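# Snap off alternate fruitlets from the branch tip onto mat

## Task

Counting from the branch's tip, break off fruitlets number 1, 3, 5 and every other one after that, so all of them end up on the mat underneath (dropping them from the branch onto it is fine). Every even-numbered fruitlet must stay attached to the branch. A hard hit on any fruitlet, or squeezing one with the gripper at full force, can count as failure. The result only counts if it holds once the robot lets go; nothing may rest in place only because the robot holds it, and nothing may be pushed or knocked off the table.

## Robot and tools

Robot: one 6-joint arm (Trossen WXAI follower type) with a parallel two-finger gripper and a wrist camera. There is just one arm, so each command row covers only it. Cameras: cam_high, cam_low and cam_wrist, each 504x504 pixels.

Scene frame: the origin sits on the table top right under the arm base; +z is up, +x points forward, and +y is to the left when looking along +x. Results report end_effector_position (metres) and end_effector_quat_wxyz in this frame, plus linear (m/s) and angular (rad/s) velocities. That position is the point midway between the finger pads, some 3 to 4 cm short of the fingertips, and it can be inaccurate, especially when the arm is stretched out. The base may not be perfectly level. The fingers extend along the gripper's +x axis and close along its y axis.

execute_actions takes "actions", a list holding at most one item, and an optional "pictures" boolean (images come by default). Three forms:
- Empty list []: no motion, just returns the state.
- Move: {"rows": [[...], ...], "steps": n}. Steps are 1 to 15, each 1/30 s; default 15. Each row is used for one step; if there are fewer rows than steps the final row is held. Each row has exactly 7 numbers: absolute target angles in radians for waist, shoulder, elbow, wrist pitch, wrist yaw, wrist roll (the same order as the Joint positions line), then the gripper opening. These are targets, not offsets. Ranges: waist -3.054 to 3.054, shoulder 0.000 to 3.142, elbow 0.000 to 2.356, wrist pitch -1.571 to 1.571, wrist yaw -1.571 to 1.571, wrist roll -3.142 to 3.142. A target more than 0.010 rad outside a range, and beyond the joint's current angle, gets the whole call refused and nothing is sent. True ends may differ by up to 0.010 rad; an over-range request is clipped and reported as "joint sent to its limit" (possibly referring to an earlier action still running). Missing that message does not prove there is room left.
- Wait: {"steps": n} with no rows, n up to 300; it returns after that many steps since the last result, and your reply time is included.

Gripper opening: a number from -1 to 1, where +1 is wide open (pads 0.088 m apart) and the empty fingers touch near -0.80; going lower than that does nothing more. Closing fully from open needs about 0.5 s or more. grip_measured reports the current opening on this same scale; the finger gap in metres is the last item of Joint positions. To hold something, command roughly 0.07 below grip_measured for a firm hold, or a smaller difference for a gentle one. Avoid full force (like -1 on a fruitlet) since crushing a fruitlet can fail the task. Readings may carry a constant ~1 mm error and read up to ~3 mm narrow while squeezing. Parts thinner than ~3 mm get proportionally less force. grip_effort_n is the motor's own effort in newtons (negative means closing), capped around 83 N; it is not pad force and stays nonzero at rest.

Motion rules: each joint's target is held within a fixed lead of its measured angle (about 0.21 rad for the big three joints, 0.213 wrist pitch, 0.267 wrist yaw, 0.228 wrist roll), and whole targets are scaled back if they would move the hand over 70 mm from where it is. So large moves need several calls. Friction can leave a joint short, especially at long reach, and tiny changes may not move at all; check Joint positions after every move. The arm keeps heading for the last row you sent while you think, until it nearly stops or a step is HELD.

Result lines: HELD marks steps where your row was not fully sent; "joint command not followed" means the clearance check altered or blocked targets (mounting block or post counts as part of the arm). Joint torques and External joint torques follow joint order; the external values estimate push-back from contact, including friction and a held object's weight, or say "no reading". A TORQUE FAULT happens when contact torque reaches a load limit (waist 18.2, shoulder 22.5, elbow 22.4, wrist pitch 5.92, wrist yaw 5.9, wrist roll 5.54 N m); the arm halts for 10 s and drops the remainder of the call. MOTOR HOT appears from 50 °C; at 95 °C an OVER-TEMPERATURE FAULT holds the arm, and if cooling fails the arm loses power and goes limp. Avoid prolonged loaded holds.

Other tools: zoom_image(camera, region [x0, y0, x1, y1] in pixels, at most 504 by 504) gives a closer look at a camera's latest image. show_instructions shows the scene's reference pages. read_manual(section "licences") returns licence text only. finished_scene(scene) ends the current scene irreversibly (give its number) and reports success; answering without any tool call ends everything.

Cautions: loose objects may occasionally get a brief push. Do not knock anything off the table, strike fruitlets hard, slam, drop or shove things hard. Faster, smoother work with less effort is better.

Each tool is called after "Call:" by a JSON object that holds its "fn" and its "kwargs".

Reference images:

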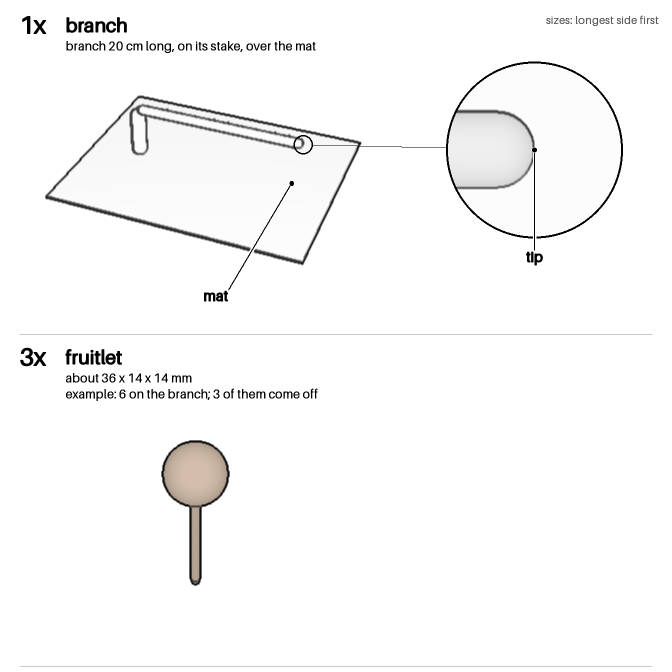

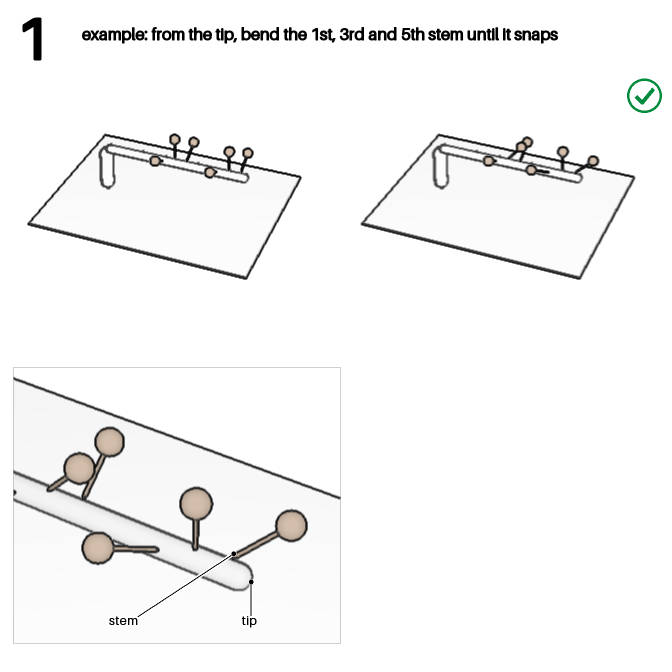

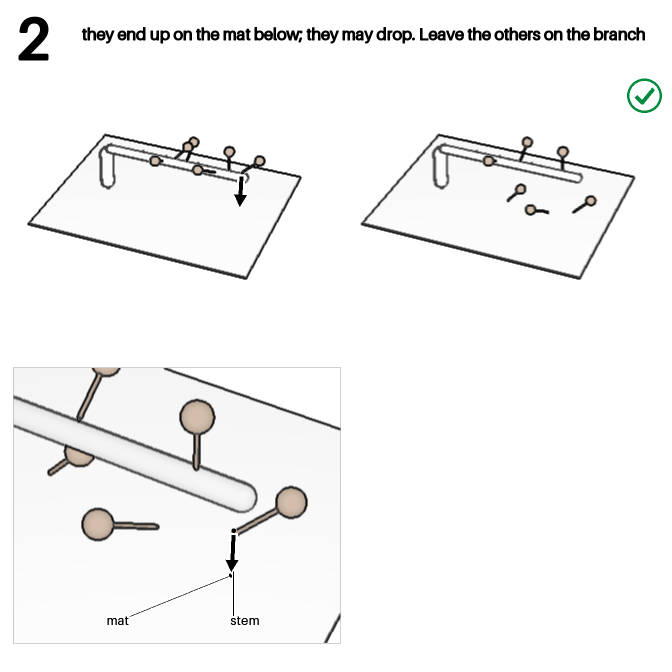

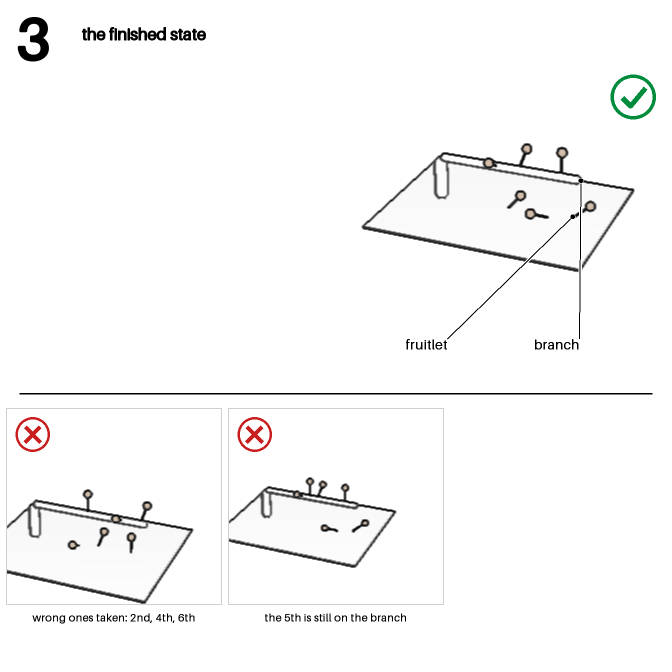

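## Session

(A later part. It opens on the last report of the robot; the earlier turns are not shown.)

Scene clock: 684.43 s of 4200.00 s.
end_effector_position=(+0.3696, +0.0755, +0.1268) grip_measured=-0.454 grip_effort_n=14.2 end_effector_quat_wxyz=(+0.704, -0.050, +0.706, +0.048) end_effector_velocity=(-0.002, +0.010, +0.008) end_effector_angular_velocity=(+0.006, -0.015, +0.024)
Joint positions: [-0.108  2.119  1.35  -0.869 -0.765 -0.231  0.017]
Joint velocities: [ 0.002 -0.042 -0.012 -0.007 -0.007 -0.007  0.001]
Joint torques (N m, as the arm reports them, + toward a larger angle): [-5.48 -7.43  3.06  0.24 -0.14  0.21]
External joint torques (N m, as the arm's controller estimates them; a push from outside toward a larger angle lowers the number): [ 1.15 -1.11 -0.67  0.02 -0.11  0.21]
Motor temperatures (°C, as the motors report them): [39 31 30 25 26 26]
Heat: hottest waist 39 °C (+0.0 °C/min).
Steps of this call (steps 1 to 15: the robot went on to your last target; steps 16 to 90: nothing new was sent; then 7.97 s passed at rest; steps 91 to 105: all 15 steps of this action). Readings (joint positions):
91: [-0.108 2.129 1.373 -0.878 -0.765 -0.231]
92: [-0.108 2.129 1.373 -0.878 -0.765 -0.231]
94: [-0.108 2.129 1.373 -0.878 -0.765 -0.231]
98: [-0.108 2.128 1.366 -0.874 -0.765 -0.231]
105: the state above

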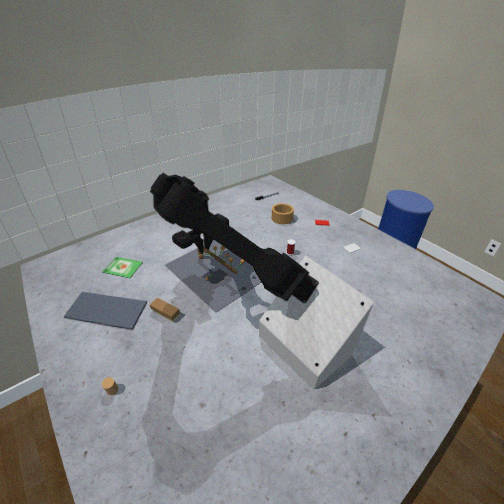

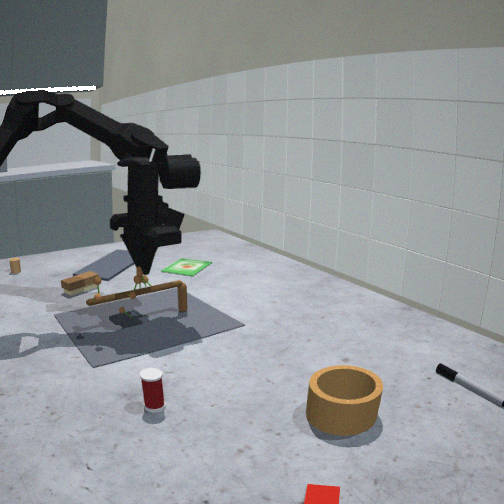

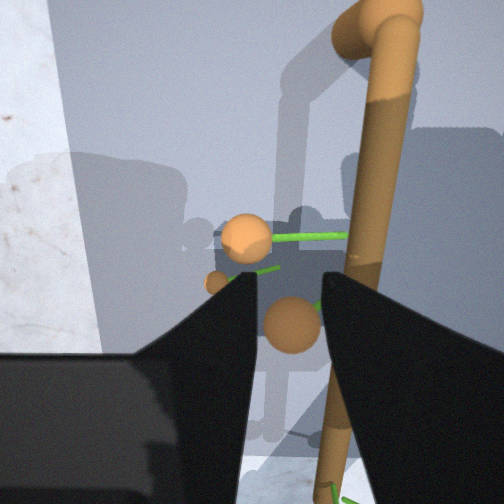

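Call:
{"fn": "execute_actions", "kwargs": {"actions": [{"rows":[[-0.107,2.104,1.341,-0.866,-0.768,-0.225,-0.45]],"steps":3}]}}

Scene clock: 687.50 s of 4200.00 s.
end_effector_position=(+0.3696, +0.0761, +0.1274) grip_measured=-0.453 grip_effort_n=14.2 end_effector_quat_wxyz=(+0.705, -0.050, +0.706, +0.048) end_effector_velocity=(+0.001, +0.002, -0.000) end_effector_angular_velocity=(+0.007, -0.004, +0.014)
Joint positions: [-0.108  2.116  1.349 -0.868 -0.765 -0.231  0.017]
Joint velocities: [ 0.002 -0.002 -0.002  0.007 -0.007 -0.007  0.   ]
Joint torques (N m, as the arm reports them, + toward a larger angle): [-5.47 -7.36  3.06  0.24 -0.14  0.21]
External joint torques (N m, as the arm's controller estimates them; a push from outside toward a larger angle lowers the number): [ 1.16 -1.04 -0.73 -0.01 -0.12  0.21]
Motor temperatures (°C, as the motors report them): [40 31 30 25 26 26]
Heat: hottest waist 40 °C (+1.0 °C/min).
Steps of this call (steps 1 to 15: the robot went on to your last target; steps 16 to 89: nothing new was sent; steps 90 to 92: all 3 steps of this action). Readings (joint positions):
90: [-0.108 2.116 1.349 -0.868 -0.765 -0.231]
91: [-0.108 2.116 1.349 -0.868 -0.765 -0.231]
92: the state above

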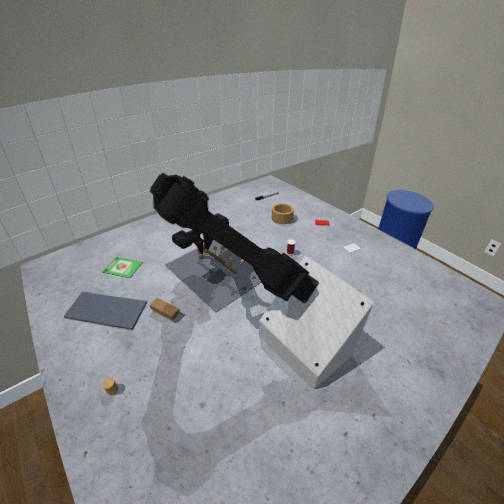

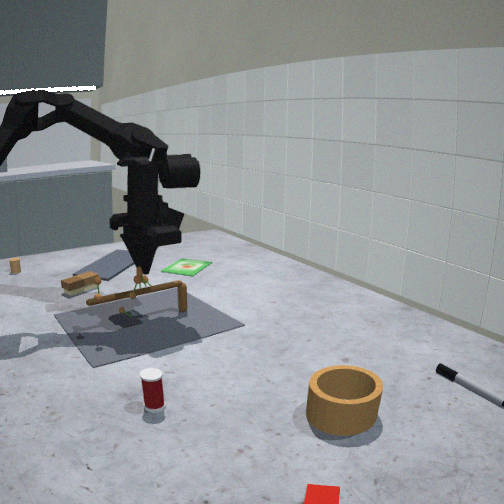

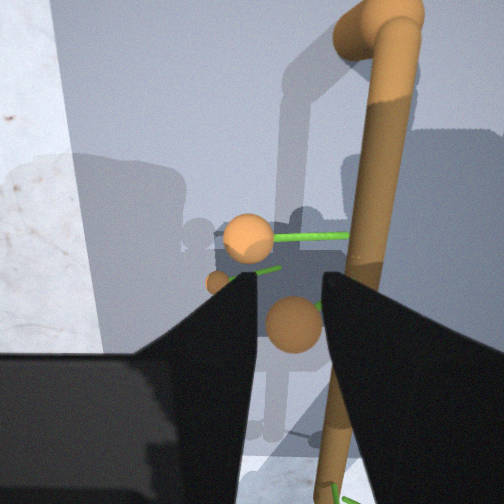

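Call:
{"fn": "execute_actions", "kwargs": {"actions": [{"rows":[[-0.107,2.104,1.341,-0.866,-0.768,-0.225,-0.5],[-0.107,2.104,1.341,-0.866,-0.768,-0.225,-0.53],[-0.107,2.104,1.341,-0.866,-0.768,-0.225,-0.56],[-0.107,2.104,1.341,-0.866,-0.768,-0.225,-0.58],[-0.107,2.104,1.341,-0.866,-0.768,-0.225,-0.6],[-0.107,2.104,1.341,-0.866,-0.768,-0.225,-0.615],[-0.107,2.104,1.341,-0.866,-0.768,-0.225,-0.63]],"steps":15}]}}

Scene clock: 708.57 s of 4200.00 s.
end_effector_position=(+0.3696, +0.0762, +0.1275) grip_measured=-0.605 grip_effort_n=-83.5 end_effector_quat_wxyz=(+0.705, -0.051, +0.706, +0.048) end_effector_velocity=(-0.002, +0.001, +0.001) end_effector_angular_velocity=(+0.008, +0.003, +0.000)
Joint positions: [-0.108  2.115  1.349 -0.868 -0.765 -0.231  0.009]
Joint velocities: [-0.002 -0.002 -0.002 -0.007 -0.007 -0.007 -0.   ]
Joint torques (N m, as the arm reports them, + toward a larger angle): [-5.47 -7.32  3.08  0.24 -0.14  0.21]
External joint torques (N m, as the arm's controller estimates them; a push from outside toward a larger angle lowers the number): [ 1.21 -1.01 -0.67  0.   -0.12  0.21]
Motor temperatures (°C, as the motors report them): [40 33 30 25 26 26]
Heat: hottest waist 40 °C (+1.0 °C/min).
Steps of this call (steps 1 to 15: the robot went on to your last target; steps 16 to 90: nothing new was sent; then 17.57 s passed at rest; steps 91 to 105: all 15 steps of this action). Readings (joint positions):
91: [-0.108 2.116 1.349 -0.868 -0.765 -0.231]
92: [-0.108 2.116 1.349 -0.868 -0.765 -0.231]
94: [-0.108 2.116 1.349 -0.868 -0.765 -0.231]
98: [-0.108 2.115 1.349 -0.868 -0.765 -0.231]
105: the state above

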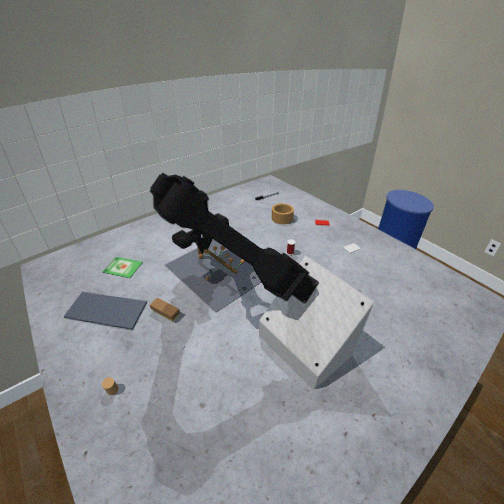

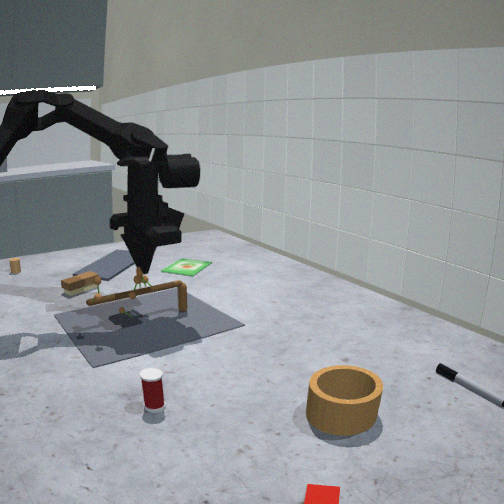

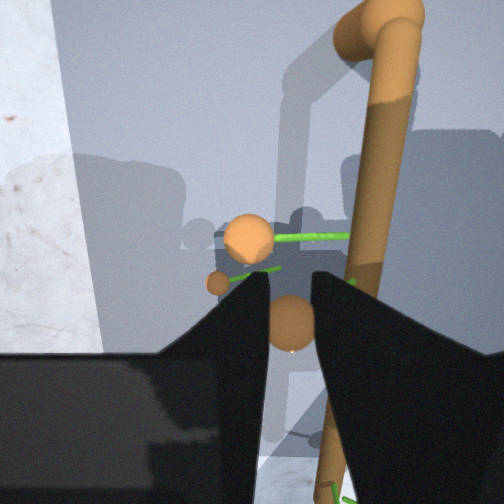

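Call:
{"fn": "execute_actions", "kwargs": {"actions": [{"rows":[[-0.107,2.104,1.341,-0.866,-0.768,-0.225,-0.59]],"steps":6}], "pictures": false}}

Scene clock: 715.77 s of 4200.00 s.
end_effector_position=(+0.3696, +0.0762, +0.1275) grip_measured=-0.588 grip_effort_n=-38.8 end_effector_quat_wxyz=(+0.705, -0.051, +0.706, +0.048) end_effector_velocity=(-0.002, +0.001, +0.001) end_effector_angular_velocity=(+0.008, +0.003, +0.000)
Joint positions: [-0.108  2.115  1.349 -0.868 -0.765 -0.231  0.01 ]
Joint velocities: [-0.002 -0.002 -0.002 -0.007 -0.007 -0.007  0.002]
Joint torques (N m, as the arm reports them, + toward a larger angle): [-5.47 -7.33  3.06  0.23 -0.14  0.2 ]
External joint torques (N m, as the arm's controller estimates them; a push from outside toward a larger angle lowers the number): [ 1.2  -1.07 -0.66  0.   -0.12  0.2 ]
Motor temperatures (°C, as the motors report them): [40 33 30 25 26 26]
Heat: hottest waist 40 °C (+1.0 °C/min).
Steps of this call (steps 1 to 15: the robot went on to your last target; steps 16 to 90: nothing new was sent; then 4.00 s passed at rest; steps 91 to 96: all 6 steps of this action). Readings (joint positions):
91: [-0.108 2.115 1.349 -0.868 -0.765 -0.231]
92: [-0.108 2.115 1.349 -0.868 -0.765 -0.231]
94: [-0.108 2.115 1.349 -0.868 -0.765 -0.231]
96: the state above

Call:
{"fn": "execute_actions", "kwargs": {"actions": [{"rows":[[-0.107,2.099,1.333,-0.862,-0.768,-0.225,-0.585],[-0.107,2.094,1.324,-0.857,-0.768,-0.225,-0.585],[-0.107,2.089,1.315,-0.852,-0.768,-0.225,-0.585],[-0.106,2.084,1.306,-0.847,-0.768,-0.225,-0.585],[-0.106,2.079,1.297,-0.842,-0.768,-0.225,-0.585],[-0.106,2.074,1.288,-0.837,-0.768,-0.225,-0.585],[-0.105,2.069,1.279,-0.832,-0.768,-0.225,-0.585],[-0.105,2.064,1.270,-0.827,-0.768,-0.225,-0.585],[-0.105,2.059,1.261,-0.822,-0.768,-0.225,-0.585],[-0.104,2.054,1.252,-0.817,-0.768,-0.225,-0.585],[-0.104,2.049,1.243,-0.812,-0.768,-0.225,-0.585],[-0.104,2.044,1.234,-0.808,-0.768,-0.225,-0.585],[-0.104,2.040,1.225,-0.804,-0.768,-0.225,-0.585]],"steps":15}]}}

Scene clock: 725.67 s of 4200.00 s.
end_effector_position=(+0.3541, +0.0743, +0.1246) grip_measured=-0.579 grip_effort_n=-30.5 end_effector_quat_wxyz=(+0.709, -0.056, +0.701, +0.051) end_effector_velocity=(-0.038, -0.014, -0.016) end_effector_angular_velocity=(-0.003, +0.050, -0.044)
Joint positions: [-0.109  2.062  1.249 -0.805 -0.763 -0.231  0.011]
Joint velocities: [-0.002 -0.037 -0.159  0.051  0.007 -0.007 -0.   ]
Joint torques (N m, as the arm reports them, + toward a larger angle): [-4.99 -7.65  2.81 -0.21 -0.2   0.21]
External joint torques (N m, as the arm's controller estimates them; a push from outside toward a larger angle lowers the number): [ 1.34 -1.76 -0.95 -0.54 -0.19  0.21]
Motor temperatures (°C, as the motors report them): [40 34 30 25 26 26]
Heat: hottest waist 40 °C (+1.0 °C/min).
Steps of this call (steps 1 to 15: the robot went on to your last target; steps 16 to 90: nothing new was sent; then 6.40 s passed at rest; steps 91 to 105: all 15 steps of this action). Readings (joint positions):
91: [-0.108 2.114 1.347 -0.867 -0.765 -0.231]
92: [-0.108 2.113 1.344 -0.864 -0.765 -0.231]
94: [-0.108 2.106 1.333 -0.857 -0.765 -0.231]
98: [-0.109 2.089 1.304 -0.836 -0.765 -0.231]
105: the state above

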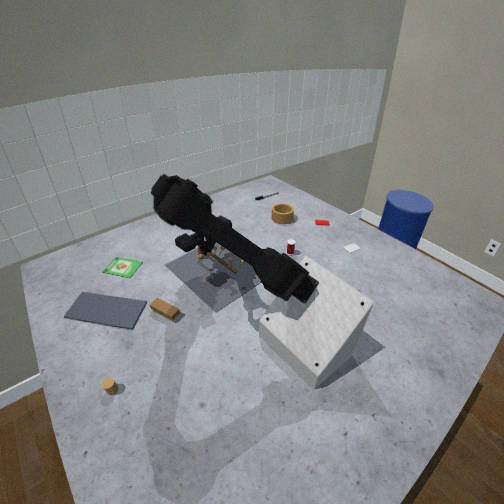

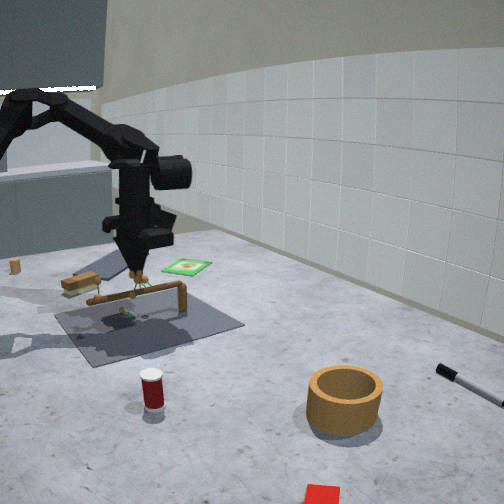

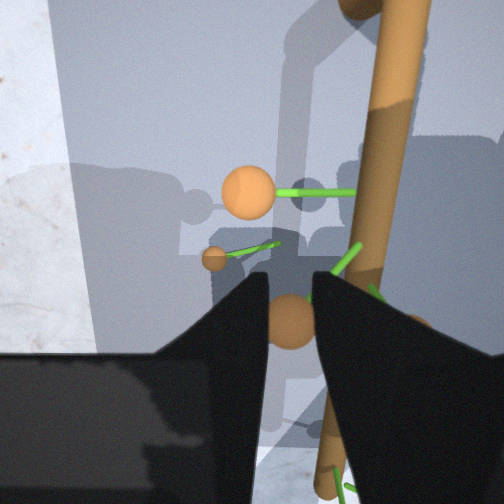

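Call:
{"fn": "execute_actions", "kwargs": {"actions": [{"rows":[[-0.104,2.040,1.225,-0.804,-0.768,-0.225,-0.585]],"steps":5}]}}

Scene clock: 729.50 s of 4200.00 s.
end_effector_position=(+0.3497, +0.0761, +0.1239) grip_measured=-0.579 grip_effort_n=-30.0 end_effector_quat_wxyz=(+0.707, -0.053, +0.703, +0.052) end_effector_velocity=(-0.001, +0.002, +0.002) end_effector_angular_velocity=(+0.007, -0.001, +0.004)
Joint positions: [-0.106  2.051  1.233 -0.806 -0.768 -0.231  0.011]
Joint velocities: [-0.002 -0.007 -0.002 -0.007 -0.007 -0.007 -0.   ]
Joint torques (N m, as the arm reports them, + toward a larger angle): [-5.08 -6.97  2.98  0.25 -0.03  0.19]
External joint torques (N m, as the arm's controller estimates them; a push from outside toward a larger angle lowers the number): [ 1.2  -1.06 -0.66  0.01  0.    0.19]
Motor temperatures (°C, as the motors report them): [40 34 30 26 26 26]
Heat: hottest waist 40 °C (+1.0 °C/min).
Steps of this call (steps 1 to 30: the robot went on to your last target; steps 31 to 90: nothing new was sent; then 0.67 s passed at rest; steps 91 to 95: all 5 steps of this action). Readings (joint positions):
91: [-0.106 2.051 1.233 -0.806 -0.768 -0.231]
92: [-0.106 2.051 1.233 -0.806 -0.768 -0.231]
94: [-0.106 2.051 1.233 -0.806 -0.768 -0.231]
95: the state above

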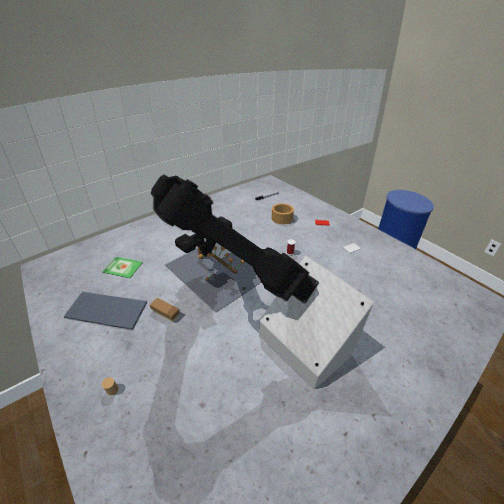

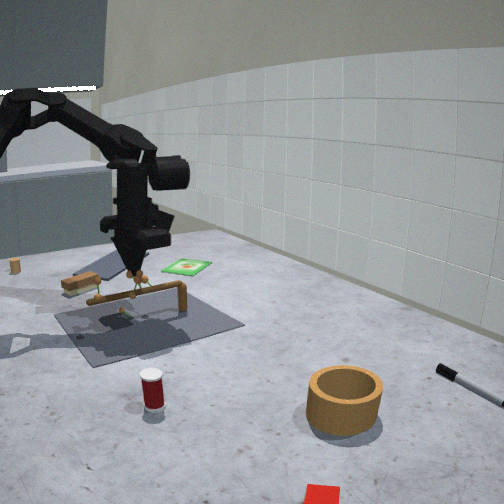

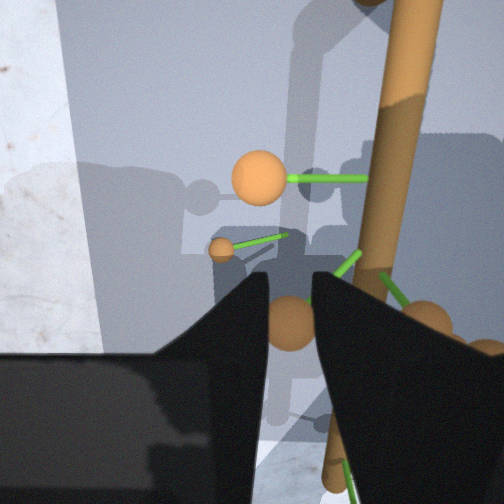

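Call:
{"fn": "execute_actions", "kwargs": {"actions": [{"rows":[[-0.09,2.035,1.21,-0.79,-0.768,-0.21,-0.585],[-0.075,2.018,1.185,-0.768,-0.768,-0.19,-0.585],[-0.06,2.0,1.16,-0.746,-0.768,-0.17,-0.585],[-0.046,1.983,1.133,-0.724,-0.767,-0.15,-0.585],[-0.032,1.965,1.105,-0.70,-0.767,-0.13,-0.585],[-0.018,1.948,1.078,-0.678,-0.767,-0.11,-0.585],[-0.004,1.93,1.05,-0.655,-0.767,-0.09,-0.585],[0.01,1.913,1.022,-0.632,-0.766,-0.07,-0.585],[0.024,1.895,0.995,-0.61,-0.766,-0.05,-0.585],[0.036,1.878,0.97,-0.59,-0.766,-0.03,-0.585],[0.043,1.865,0.955,-0.575,-0.766,-0.02,-0.585],[0.043,1.865,0.955,-0.575,-0.766,-0.02,-0.585],[0.043,1.865,0.955,-0.575,-0.766,-0.02,-0.585],[0.043,1.865,0.955,-0.575,-0.766,-0.02,-0.3]],"steps":15}], "pictures": false}}

Call:
{"fn": "execute_actions", "kwargs": {"actions": [{"rows":[[0.043,1.865,0.955,-0.575,-0.766,-0.02,-0.3]],"steps":8}]}}

Scene clock: 754.17 s of 4200.00 s.
end_effector_position=(+0.3022, +0.1086, +0.0903) grip_measured=-0.462 grip_effort_n=14.2 end_effector_quat_wxyz=(+0.703, -0.051, +0.708, +0.052) end_effector_velocity=(-0.022, +0.010, -0.007) end_effector_angular_velocity=(+0.015, -0.045, -0.037)
Joint positions: [ 0.038  1.886  0.977 -0.593 -0.768 -0.039  0.016]
Joint velocities: [ 0.042 -0.11  -0.159  0.154 -0.007  0.139  0.08 ]
Joint torques (N m, as the arm reports them, + toward a larger angle): [-4.53 -6.21  2.68  0.29  0.05  0.21]
External joint torques (N m, as the arm's controller estimates them; a push from outside toward a larger angle lowers the number): [ 1.18 -1.   -0.54  0.    0.03  0.2 ]
Motor temperatures (°C, as the motors report them): [40 34 30 26 26 26]
Heat: hottest waist 40 °C (+0.0 °C/min).
Steps of this call (steps 1 to 15: the robot went on to your last target; steps 16 to 90: nothing new was sent; then 21.17 s passed at rest; steps 91 to 105: all 15 steps of this action). Readings (joint positions):
91: [-0.105 2.050 1.230 -0.802 -0.768 -0.228]
92: [-0.102 2.046 1.222 -0.792 -0.768 -0.219]
94: [-0.086 2.027 1.192 -0.766 -0.768 -0.194]
98: [-0.030 1.968 1.099 -0.690 -0.768 -0.126]
105: the state above

Scene clock: 754.43 s of 4200.00 s.
end_effector_position=(+0.3010, +0.1090, +0.0901) grip_measured=-0.316 grip_effort_n=14.2 end_effector_quat_wxyz=(+0.705, -0.050, +0.705, +0.051) end_effector_velocity=(-0.006, -0.001, -0.002) end_effector_angular_velocity=(-0.007, +0.006, +0.011)
Joint positions: [ 0.04   1.876  0.964 -0.578 -0.768 -0.027  0.024]
Joint velocities: [ 0.007 -0.012 -0.022  0.007  0.007 -0.007  0.007]
Joint torques (N m, as the arm reports them, + toward a larger angle): [-4.23 -6.21  2.44  0.26  0.06  0.23]
External joint torques (N m, as the arm's controller estimates them; a push from outside toward a larger angle lowers the number): [ 1.07 -1.04 -0.66  0.02  0.07  0.23]
Motor temperatures (°C, as the motors report them): [39 34 30 26 26 26]
Heat: hottest waist 39 °C (-1.0 °C/min).
Steps of this call (steps 1 to 8: all 8 steps of this action). Readings (joint positions):
1: [0.039 1.883 0.973 -0.589 -0.768 -0.036]
2: [0.039 1.881 0.970 -0.586 -0.768 -0.033]
4: [0.039 1.878 0.967 -0.581 -0.768 -0.030]
8: the state above

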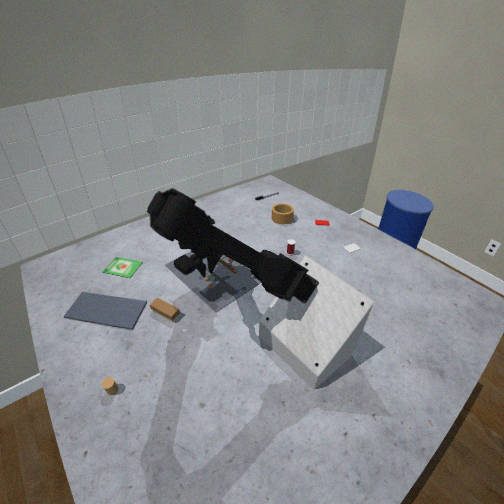

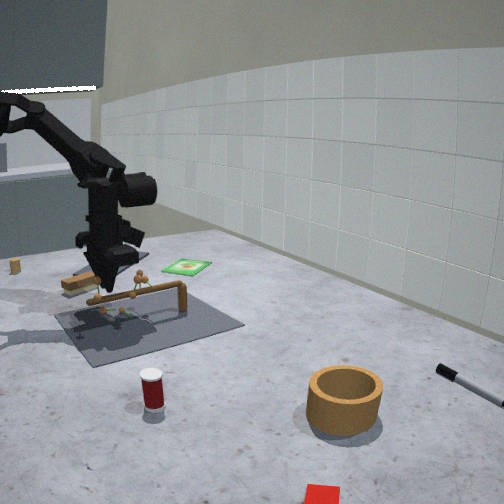

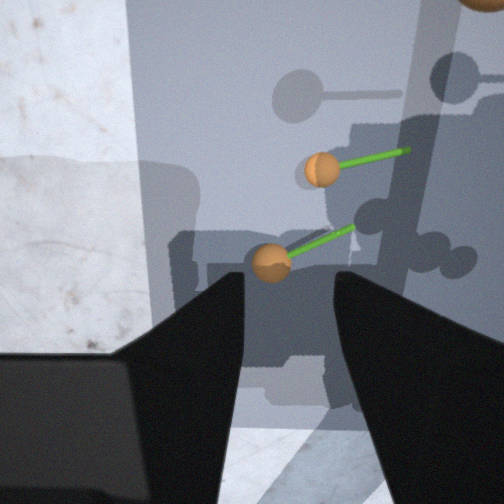

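Call:
{"fn": "execute_actions", "kwargs": {"actions": [{"rows":[[0.01,1.87,0.99,-0.65,-0.766,-0.06,-0.35],[-0.03,1.865,1.03,-0.73,-0.766,-0.11,-0.4],[-0.07,1.86,1.075,-0.81,-0.765,-0.16,-0.45],[-0.10,1.855,1.115,-0.89,-0.764,-0.21,-0.45],[-0.128,1.85,1.155,-0.96,-0.762,-0.26,-0.45],[-0.128,1.85,1.155,-0.96,-0.762,-0.26,-0.45],[-0.15,1.895,1.18,-0.96,-0.76,-0.29,-0.45],[-0.17,1.94,1.205,-0.96,-0.757,-0.32,-0.45],[-0.19,1.985,1.23,-0.96,-0.754,-0.35,-0.45],[-0.21,2.03,1.255,-0.96,-0.752,-0.38,-0.45],[-0.23,2.075,1.28,-0.96,-0.75,-0.41,-0.45],[-0.25,2.115,1.30,-0.96,-0.747,-0.43,-0.45],[-0.27,2.15,1.315,-0.958,-0.745,-0.45,-0.45],[-0.283,2.17,1.326,-0.957,-0.742,-0.468,-0.45]],"steps":15}], "pictures": false}}

Call:
{"fn": "execute_actions", "kwargs": {"actions": [{"rows":[[-0.283,2.17,1.326,-0.957,-0.742,-0.468,-0.45]],"steps":12}]}}

Scene clock: 771.20 s of 4200.00 s.
end_effector_position=(+0.3468, +0.0383, +0.1567) grip_measured=-0.445 grip_effort_n=-16.5 end_effector_quat_wxyz=(+0.708, -0.052, +0.702, +0.049) end_effector_velocity=(+0.000, -0.304, -0.048) end_effector_angular_velocity=(+0.024, +0.200, -0.353)
Joint positions: [-0.247  2.096  1.289 -0.945 -0.748 -0.415  0.017]
Joint velocities: [-0.501  0.896  0.247 -0.081  0.125 -0.505 -0.001]
Joint torques (N m, as the arm reports them, + toward a larger angle): [-4.74 -5.97  5.2  -0.28 -0.07 -0.28]
External joint torques (N m, as the arm's controller estimates them; a push from outside toward a larger angle lowers the number): [ 0.89  1.01  1.08 -0.27  0.07 -0.25]
Motor temperatures (°C, as the motors report them): [39 34 29 26 26 26]
Heat: hottest waist 39 °C (-1.0 °C/min).
Steps of this call (steps 1 to 15: the robot went on to your last target; steps 16 to 90: nothing new was sent; then 13.27 s passed at rest; steps 91 to 105: all 15 steps of this action). Readings (joint positions):
91: [0.038 1.876 0.965 -0.589 -0.768 -0.027]
92: [0.030 1.876 0.977 -0.627 -0.768 -0.045]
94: [-0.012 1.876 1.018 -0.735 -0.768 -0.108]
98: [-0.116 1.878 1.131 -0.893 -0.766 -0.233]
105: the state above

Scene clock: 771.60 s of 4200.00 s.
end_effector_position=(+0.3497, +0.0192, +0.1558) grip_measured=-0.447 grip_effort_n=-16.5 end_effector_quat_wxyz=(+0.706, -0.049, +0.705, +0.047) end_effector_velocity=(-0.003, -0.003, -0.004) end_effector_angular_velocity=(+0.013, +0.015, +0.002)
Joint positions: [-0.282  2.156  1.319 -0.955 -0.742 -0.46   0.017]
Joint velocities: [-0.002  0.017 -0.002 -0.007 -0.007 -0.022 -0.   ]
Joint torques (N m, as the arm reports them, + toward a larger angle): [-5.46 -4.54  4.93  0.   -0.03 -0.26]
External joint torques (N m, as the arm's controller estimates them; a push from outside toward a larger angle lowers the number): [ 0.98  1.37  0.96 -0.25  0.   -0.26]
Motor temperatures (°C, as the motors report them): [39 34 29 26 26 26]
Heat: hottest waist 39 °C (-1.0 °C/min).
Steps of this call (steps 1 to 12: all 12 steps of this action). Readings (joint positions):
1: [-0.262 2.120 1.294 -0.948 -0.745 -0.427]
2: [-0.272 2.137 1.296 -0.952 -0.743 -0.436]
4: [-0.281 2.153 1.300 -0.954 -0.742 -0.448]
8: [-0.282 2.156 1.315 -0.954 -0.742 -0.458]
12: the state above

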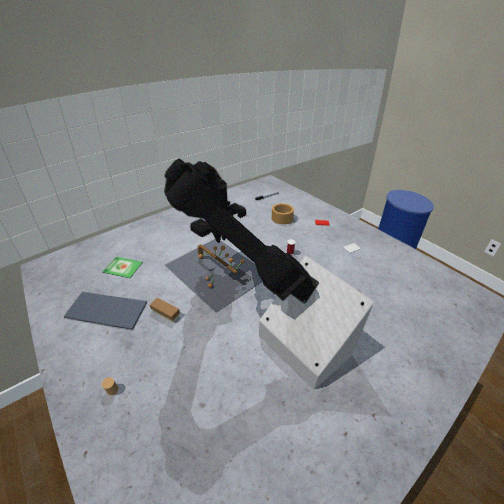

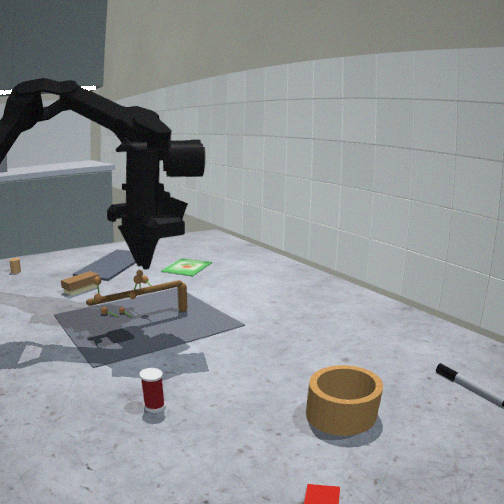

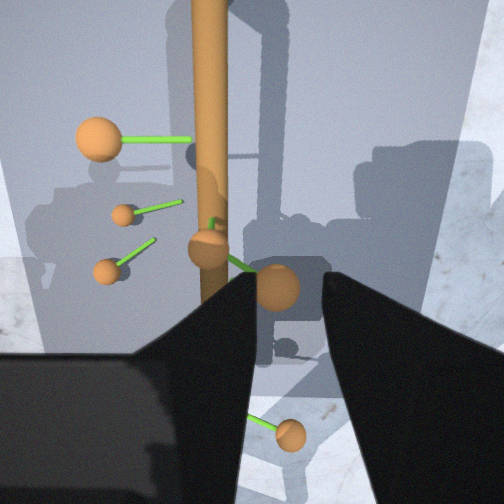

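Call:
{"fn": "execute_actions", "kwargs": {"actions": [{"rows":[[-0.272,2.145,1.305,-0.95,-0.743,-0.455,-0.45],[-0.27,2.141,1.297,-0.945,-0.744,-0.45,-0.45],[-0.265,2.141,1.29,-0.93,-0.745,-0.44,-0.45],[-0.26,2.141,1.284,-0.918,-0.746,-0.435,-0.45],[-0.255,2.141,1.278,-0.905,-0.747,-0.428,-0.45],[-0.249,2.141,1.272,-0.893,-0.75,-0.42,-0.45]],"steps":12}]}}

Scene clock: 800.13 s of 4200.00 s.
end_effector_position=(+0.3472, +0.0224, +0.1427) grip_measured=-0.447 grip_effort_n=-16.5 end_effector_quat_wxyz=(+0.704, -0.051, +0.707, +0.049) end_effector_velocity=(+0.002, +0.002, -0.000) end_effector_angular_velocity=(+0.015, -0.027, -0.005)
Joint positions: [-0.251  2.154  1.282 -0.899 -0.746 -0.429  0.017]
Joint velocities: [-0.002 -0.012 -0.022  0.037 -0.022  0.022 -0.   ]
Joint torques (N m, as the arm reports them, + toward a larger angle): [-5.32 -7.07  3.17  0.26 -0.16  0.21]
External joint torques (N m, as the arm's controller estimates them; a push from outside toward a larger angle lowers the number): [ 1.23 -1.03 -0.74  0.02 -0.13  0.21]
Motor temperatures (°C, as the motors report them): [40 33 30 25 26 26]
Heat: hottest waist 40 °C (+0.0 °C/min).
Steps of this call (steps 1 to 15: the robot went on to your last target; steps 16 to 90: nothing new was sent; then 25.13 s passed at rest; steps 91 to 102: all 12 steps of this action). Readings (joint positions):
91: [-0.282 2.158 1.319 -0.955 -0.742 -0.462]
92: [-0.281 2.158 1.317 -0.954 -0.742 -0.462]
94: [-0.276 2.156 1.309 -0.941 -0.742 -0.456]
98: [-0.258 2.155 1.289 -0.910 -0.745 -0.436]
102: the state above

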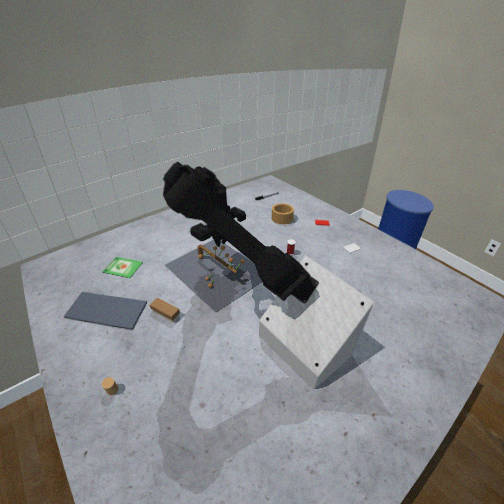

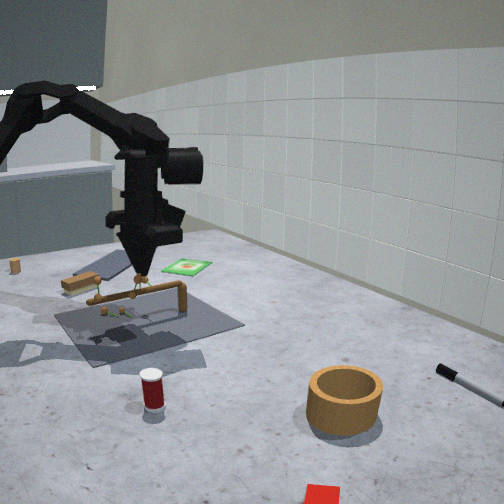

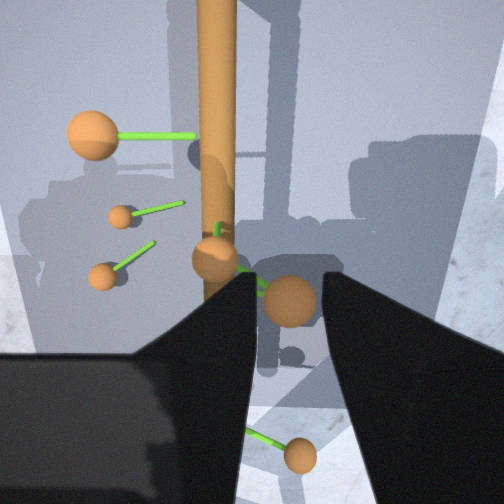

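Call:
{"fn": "execute_actions", "kwargs": {"actions": [{"rows":[[-0.246,2.15,1.269,-0.886,-0.751,-0.416,-0.45],[-0.243,2.15,1.266,-0.879,-0.751,-0.413,-0.45],[-0.24,2.15,1.263,-0.872,-0.752,-0.41,-0.45],[-0.237,2.15,1.260,-0.865,-0.752,-0.407,-0.45],[-0.234,2.15,1.257,-0.858,-0.753,-0.404,-0.45]],"steps":10}]}}

Scene clock: 814.87 s of 4200.00 s.
end_effector_position=(+0.3481, +0.0238, +0.1369) grip_measured=-0.447 grip_effort_n=-16.5 end_effector_quat_wxyz=(+0.706, -0.054, +0.704, +0.051) end_effector_velocity=(+0.002, +0.002, -0.004) end_effector_angular_velocity=(+0.002, -0.012, +0.034)
Joint positions: [-0.237  2.153  1.266 -0.863 -0.749 -0.412  0.017]
Joint velocities: [ 0.012 -0.002 -0.012  0.037 -0.007 -0.007 -0.   ]
Joint torques (N m, as the arm reports them, + toward a larger angle): [-5.18 -6.09  3.13  0.27 -0.14  0.21]
External joint torques (N m, as the arm's controller estimates them; a push from outside toward a larger angle lowers the number): [ 1.35 -0.11 -0.7   0.01 -0.12  0.21]
Motor temperatures (°C, as the motors report them): [40 33 30 25 26 26]
Heat: hottest waist 40 °C (+1.0 °C/min).
Steps of this call (steps 1 to 15: the robot went on to your last target; steps 16 to 90: nothing new was sent; then 11.40 s passed at rest; steps 91 to 100: all 10 steps of this action). Readings (joint positions):
91: [-0.251 2.153 1.279 -0.893 -0.747 -0.425]
92: [-0.251 2.153 1.278 -0.890 -0.747 -0.424]
94: [-0.248 2.153 1.274 -0.881 -0.747 -0.420]
98: [-0.239 2.153 1.267 -0.866 -0.749 -0.413]
100: the state above

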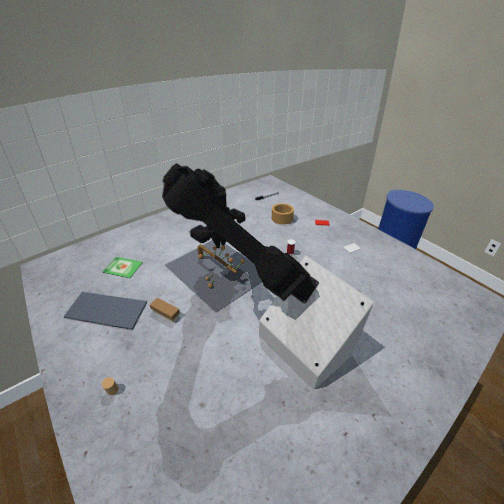

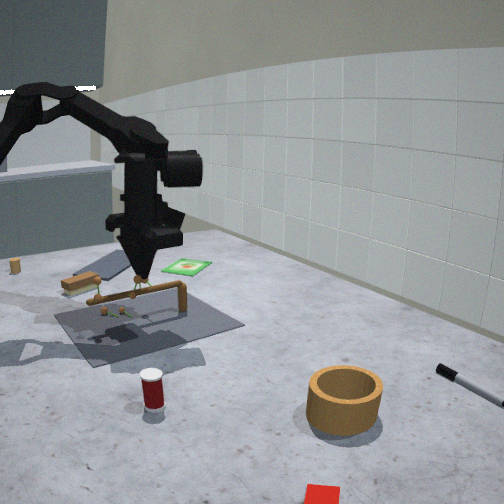

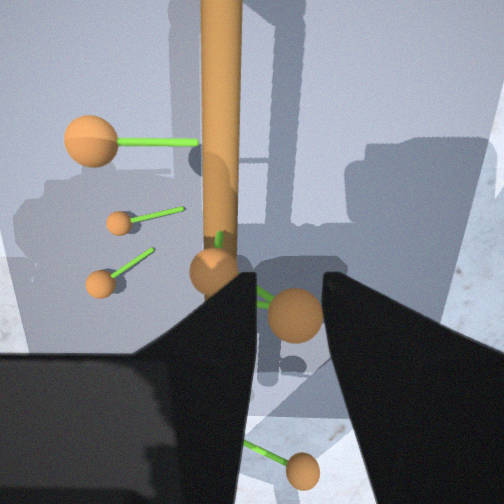

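Call:
{"fn": "execute_actions", "kwargs": {"actions": [{"rows":[[-0.234,2.15,1.257,-0.858,-0.753,-0.404,-0.49],[-0.234,2.15,1.257,-0.858,-0.753,-0.404,-0.52],[-0.234,2.15,1.257,-0.858,-0.753,-0.404,-0.54],[-0.234,2.15,1.257,-0.858,-0.753,-0.404,-0.56],[-0.234,2.15,1.257,-0.858,-0.753,-0.404,-0.57],[-0.234,2.15,1.257,-0.858,-0.753,-0.404,-0.58]],"steps":12}]}}

Scene clock: 822.80 s of 4200.00 s.
end_effector_position=(+0.3484, +0.0237, +0.1367) grip_measured=-0.571 grip_effort_n=-16.5 end_effector_quat_wxyz=(+0.707, -0.054, +0.704, +0.051) end_effector_velocity=(-0.002, -0.001, +0.001) end_effector_angular_velocity=(-0.006, +0.005, +0.001)
Joint positions: [-0.237  2.153  1.265 -0.86  -0.749 -0.41   0.011]
Joint velocities: [-0.002 -0.002 -0.002 -0.007  0.007 -0.007 -0.003]
Joint torques (N m, as the arm reports them, + toward a larger angle): [-5.12 -6.11  3.14  0.24 -0.17  0.21]
External joint torques (N m, as the arm's controller estimates them; a push from outside toward a larger angle lowers the number): [ 1.24 -0.17 -0.65  0.   -0.13  0.21]
Motor temperatures (°C, as the motors report them): [40 33 30 25 26 26]
Heat: hottest waist 40 °C (+1.0 °C/min).
Steps of this call (steps 1 to 15: the robot went on to your last target; steps 16 to 90: nothing new was sent; then 4.53 s passed at rest; steps 91 to 102: all 12 steps of this action). Readings (joint positions):
91: [-0.237 2.153 1.265 -0.860 -0.749 -0.410]
92: [-0.237 2.153 1.265 -0.860 -0.749 -0.410]
94: [-0.237 2.153 1.265 -0.860 -0.749 -0.410]
98: [-0.237 2.153 1.265 -0.860 -0.749 -0.410]
102: the state above

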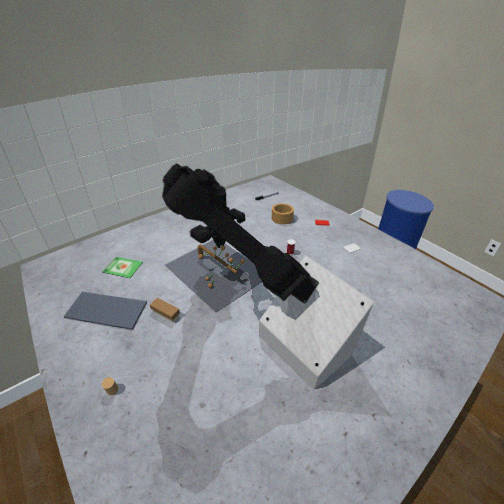

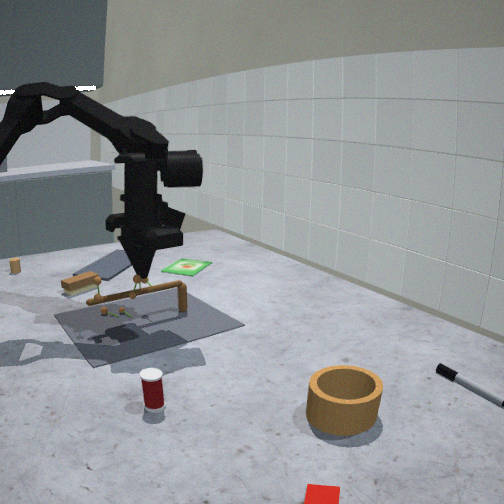

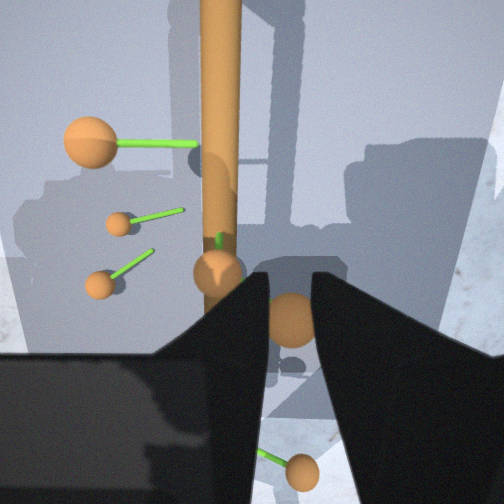

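Call:
{"fn": "execute_actions", "kwargs": {"actions": [{"rows":[[-0.234,2.15,1.257,-0.858,-0.753,-0.404,-0.585]],"steps":6}], "pictures": false}}

Scene clock: 826.47 s of 4200.00 s.
end_effector_position=(+0.3484, +0.0237, +0.1367) grip_measured=-0.581 grip_effort_n=-16.5 end_effector_quat_wxyz=(+0.707, -0.054, +0.704, +0.051) end_effector_velocity=(-0.002, +0.000, -0.000) end_effector_angular_velocity=(+0.009, +0.005, -0.003)
Joint positions: [-0.237  2.153  1.265 -0.86  -0.75  -0.41   0.011]
Joint velocities: [-0.002  0.002 -0.002 -0.007 -0.007 -0.007 -0.001]
Joint torques (N m, as the arm reports them, + toward a larger angle): [-5.14 -6.11  3.12  0.25 -0.17  0.21]
External joint torques (N m, as the arm's controller estimates them; a push from outside toward a larger angle lowers the number): [ 1.26 -0.21 -0.65  0.01 -0.14  0.21]
Motor temperatures (°C, as the motors report them): [40 33 30 25 26 26]
Heat: hottest waist 40 °C (+1.0 °C/min).
Steps of this call (steps 1 to 15: the robot went on to your last target; steps 16 to 90: nothing new was sent; then 0.47 s passed at rest; steps 91 to 96: all 6 steps of this action). Readings (joint positions):
91: [-0.237 2.153 1.265 -0.860 -0.749 -0.410]
92: [-0.237 2.153 1.265 -0.860 -0.749 -0.410]
94: [-0.237 2.153 1.265 -0.860 -0.750 -0.410]
96: the state above

Call:
{"fn": "execute_actions", "kwargs": {"actions": [{"rows":[[-0.234,2.15,1.257,-0.858,-0.753,-0.404,-0.6]],"steps":8}]}}

Scene clock: 831.17 s of 4200.00 s.
end_effector_position=(+0.3484, +0.0237, +0.1367) grip_measured=-0.596 grip_effort_n=-16.5 end_effector_quat_wxyz=(+0.707, -0.054, +0.704, +0.051) end_effector_velocity=(-0.002, +0.000, -0.000) end_effector_angular_velocity=(+0.009, +0.005, +0.012)
Joint positions: [-0.237  2.153  1.265 -0.86  -0.75  -0.41   0.01 ]
Joint velocities: [-0.002  0.002 -0.002 -0.007 -0.007 -0.022 -0.001]
Joint torques (N m, as the arm reports them, + toward a larger angle): [-5.14 -6.11  3.12  0.25 -0.16  0.21]
External joint torques (N m, as the arm's controller estimates them; a push from outside toward a larger angle lowers the number): [ 1.2  -0.23 -0.62  0.02 -0.13  0.21]
Motor temperatures (°C, as the motors report them): [40 33 30 25 26 26]
Heat: hottest waist 40 °C (+1.0 °C/min).
Steps of this call (steps 1 to 15: the robot went on to your last target; steps 16 to 90: nothing new was sent; then 1.43 s passed at rest; steps 91 to 98: all 8 steps of this action). Readings (joint positions):
91: [-0.237 2.153 1.265 -0.860 -0.750 -0.410]
92: [-0.237 2.153 1.265 -0.860 -0.750 -0.410]
94: [-0.237 2.153 1.265 -0.860 -0.750 -0.410]
98: the state above

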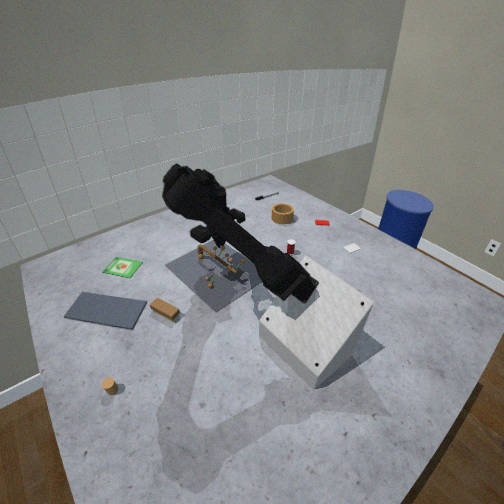

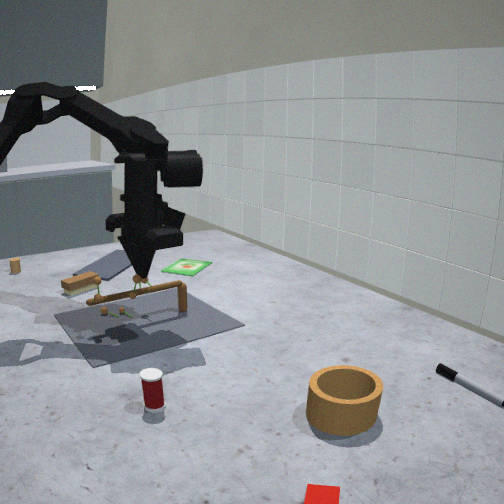

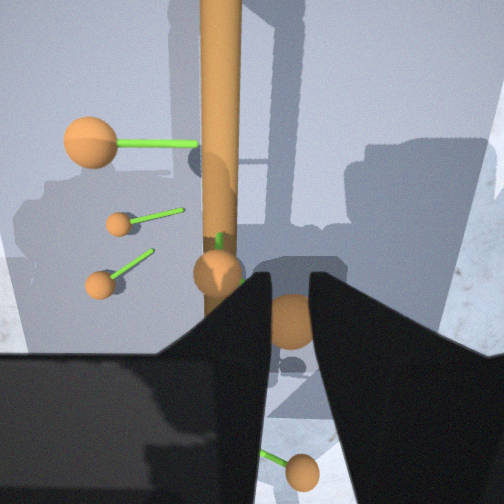

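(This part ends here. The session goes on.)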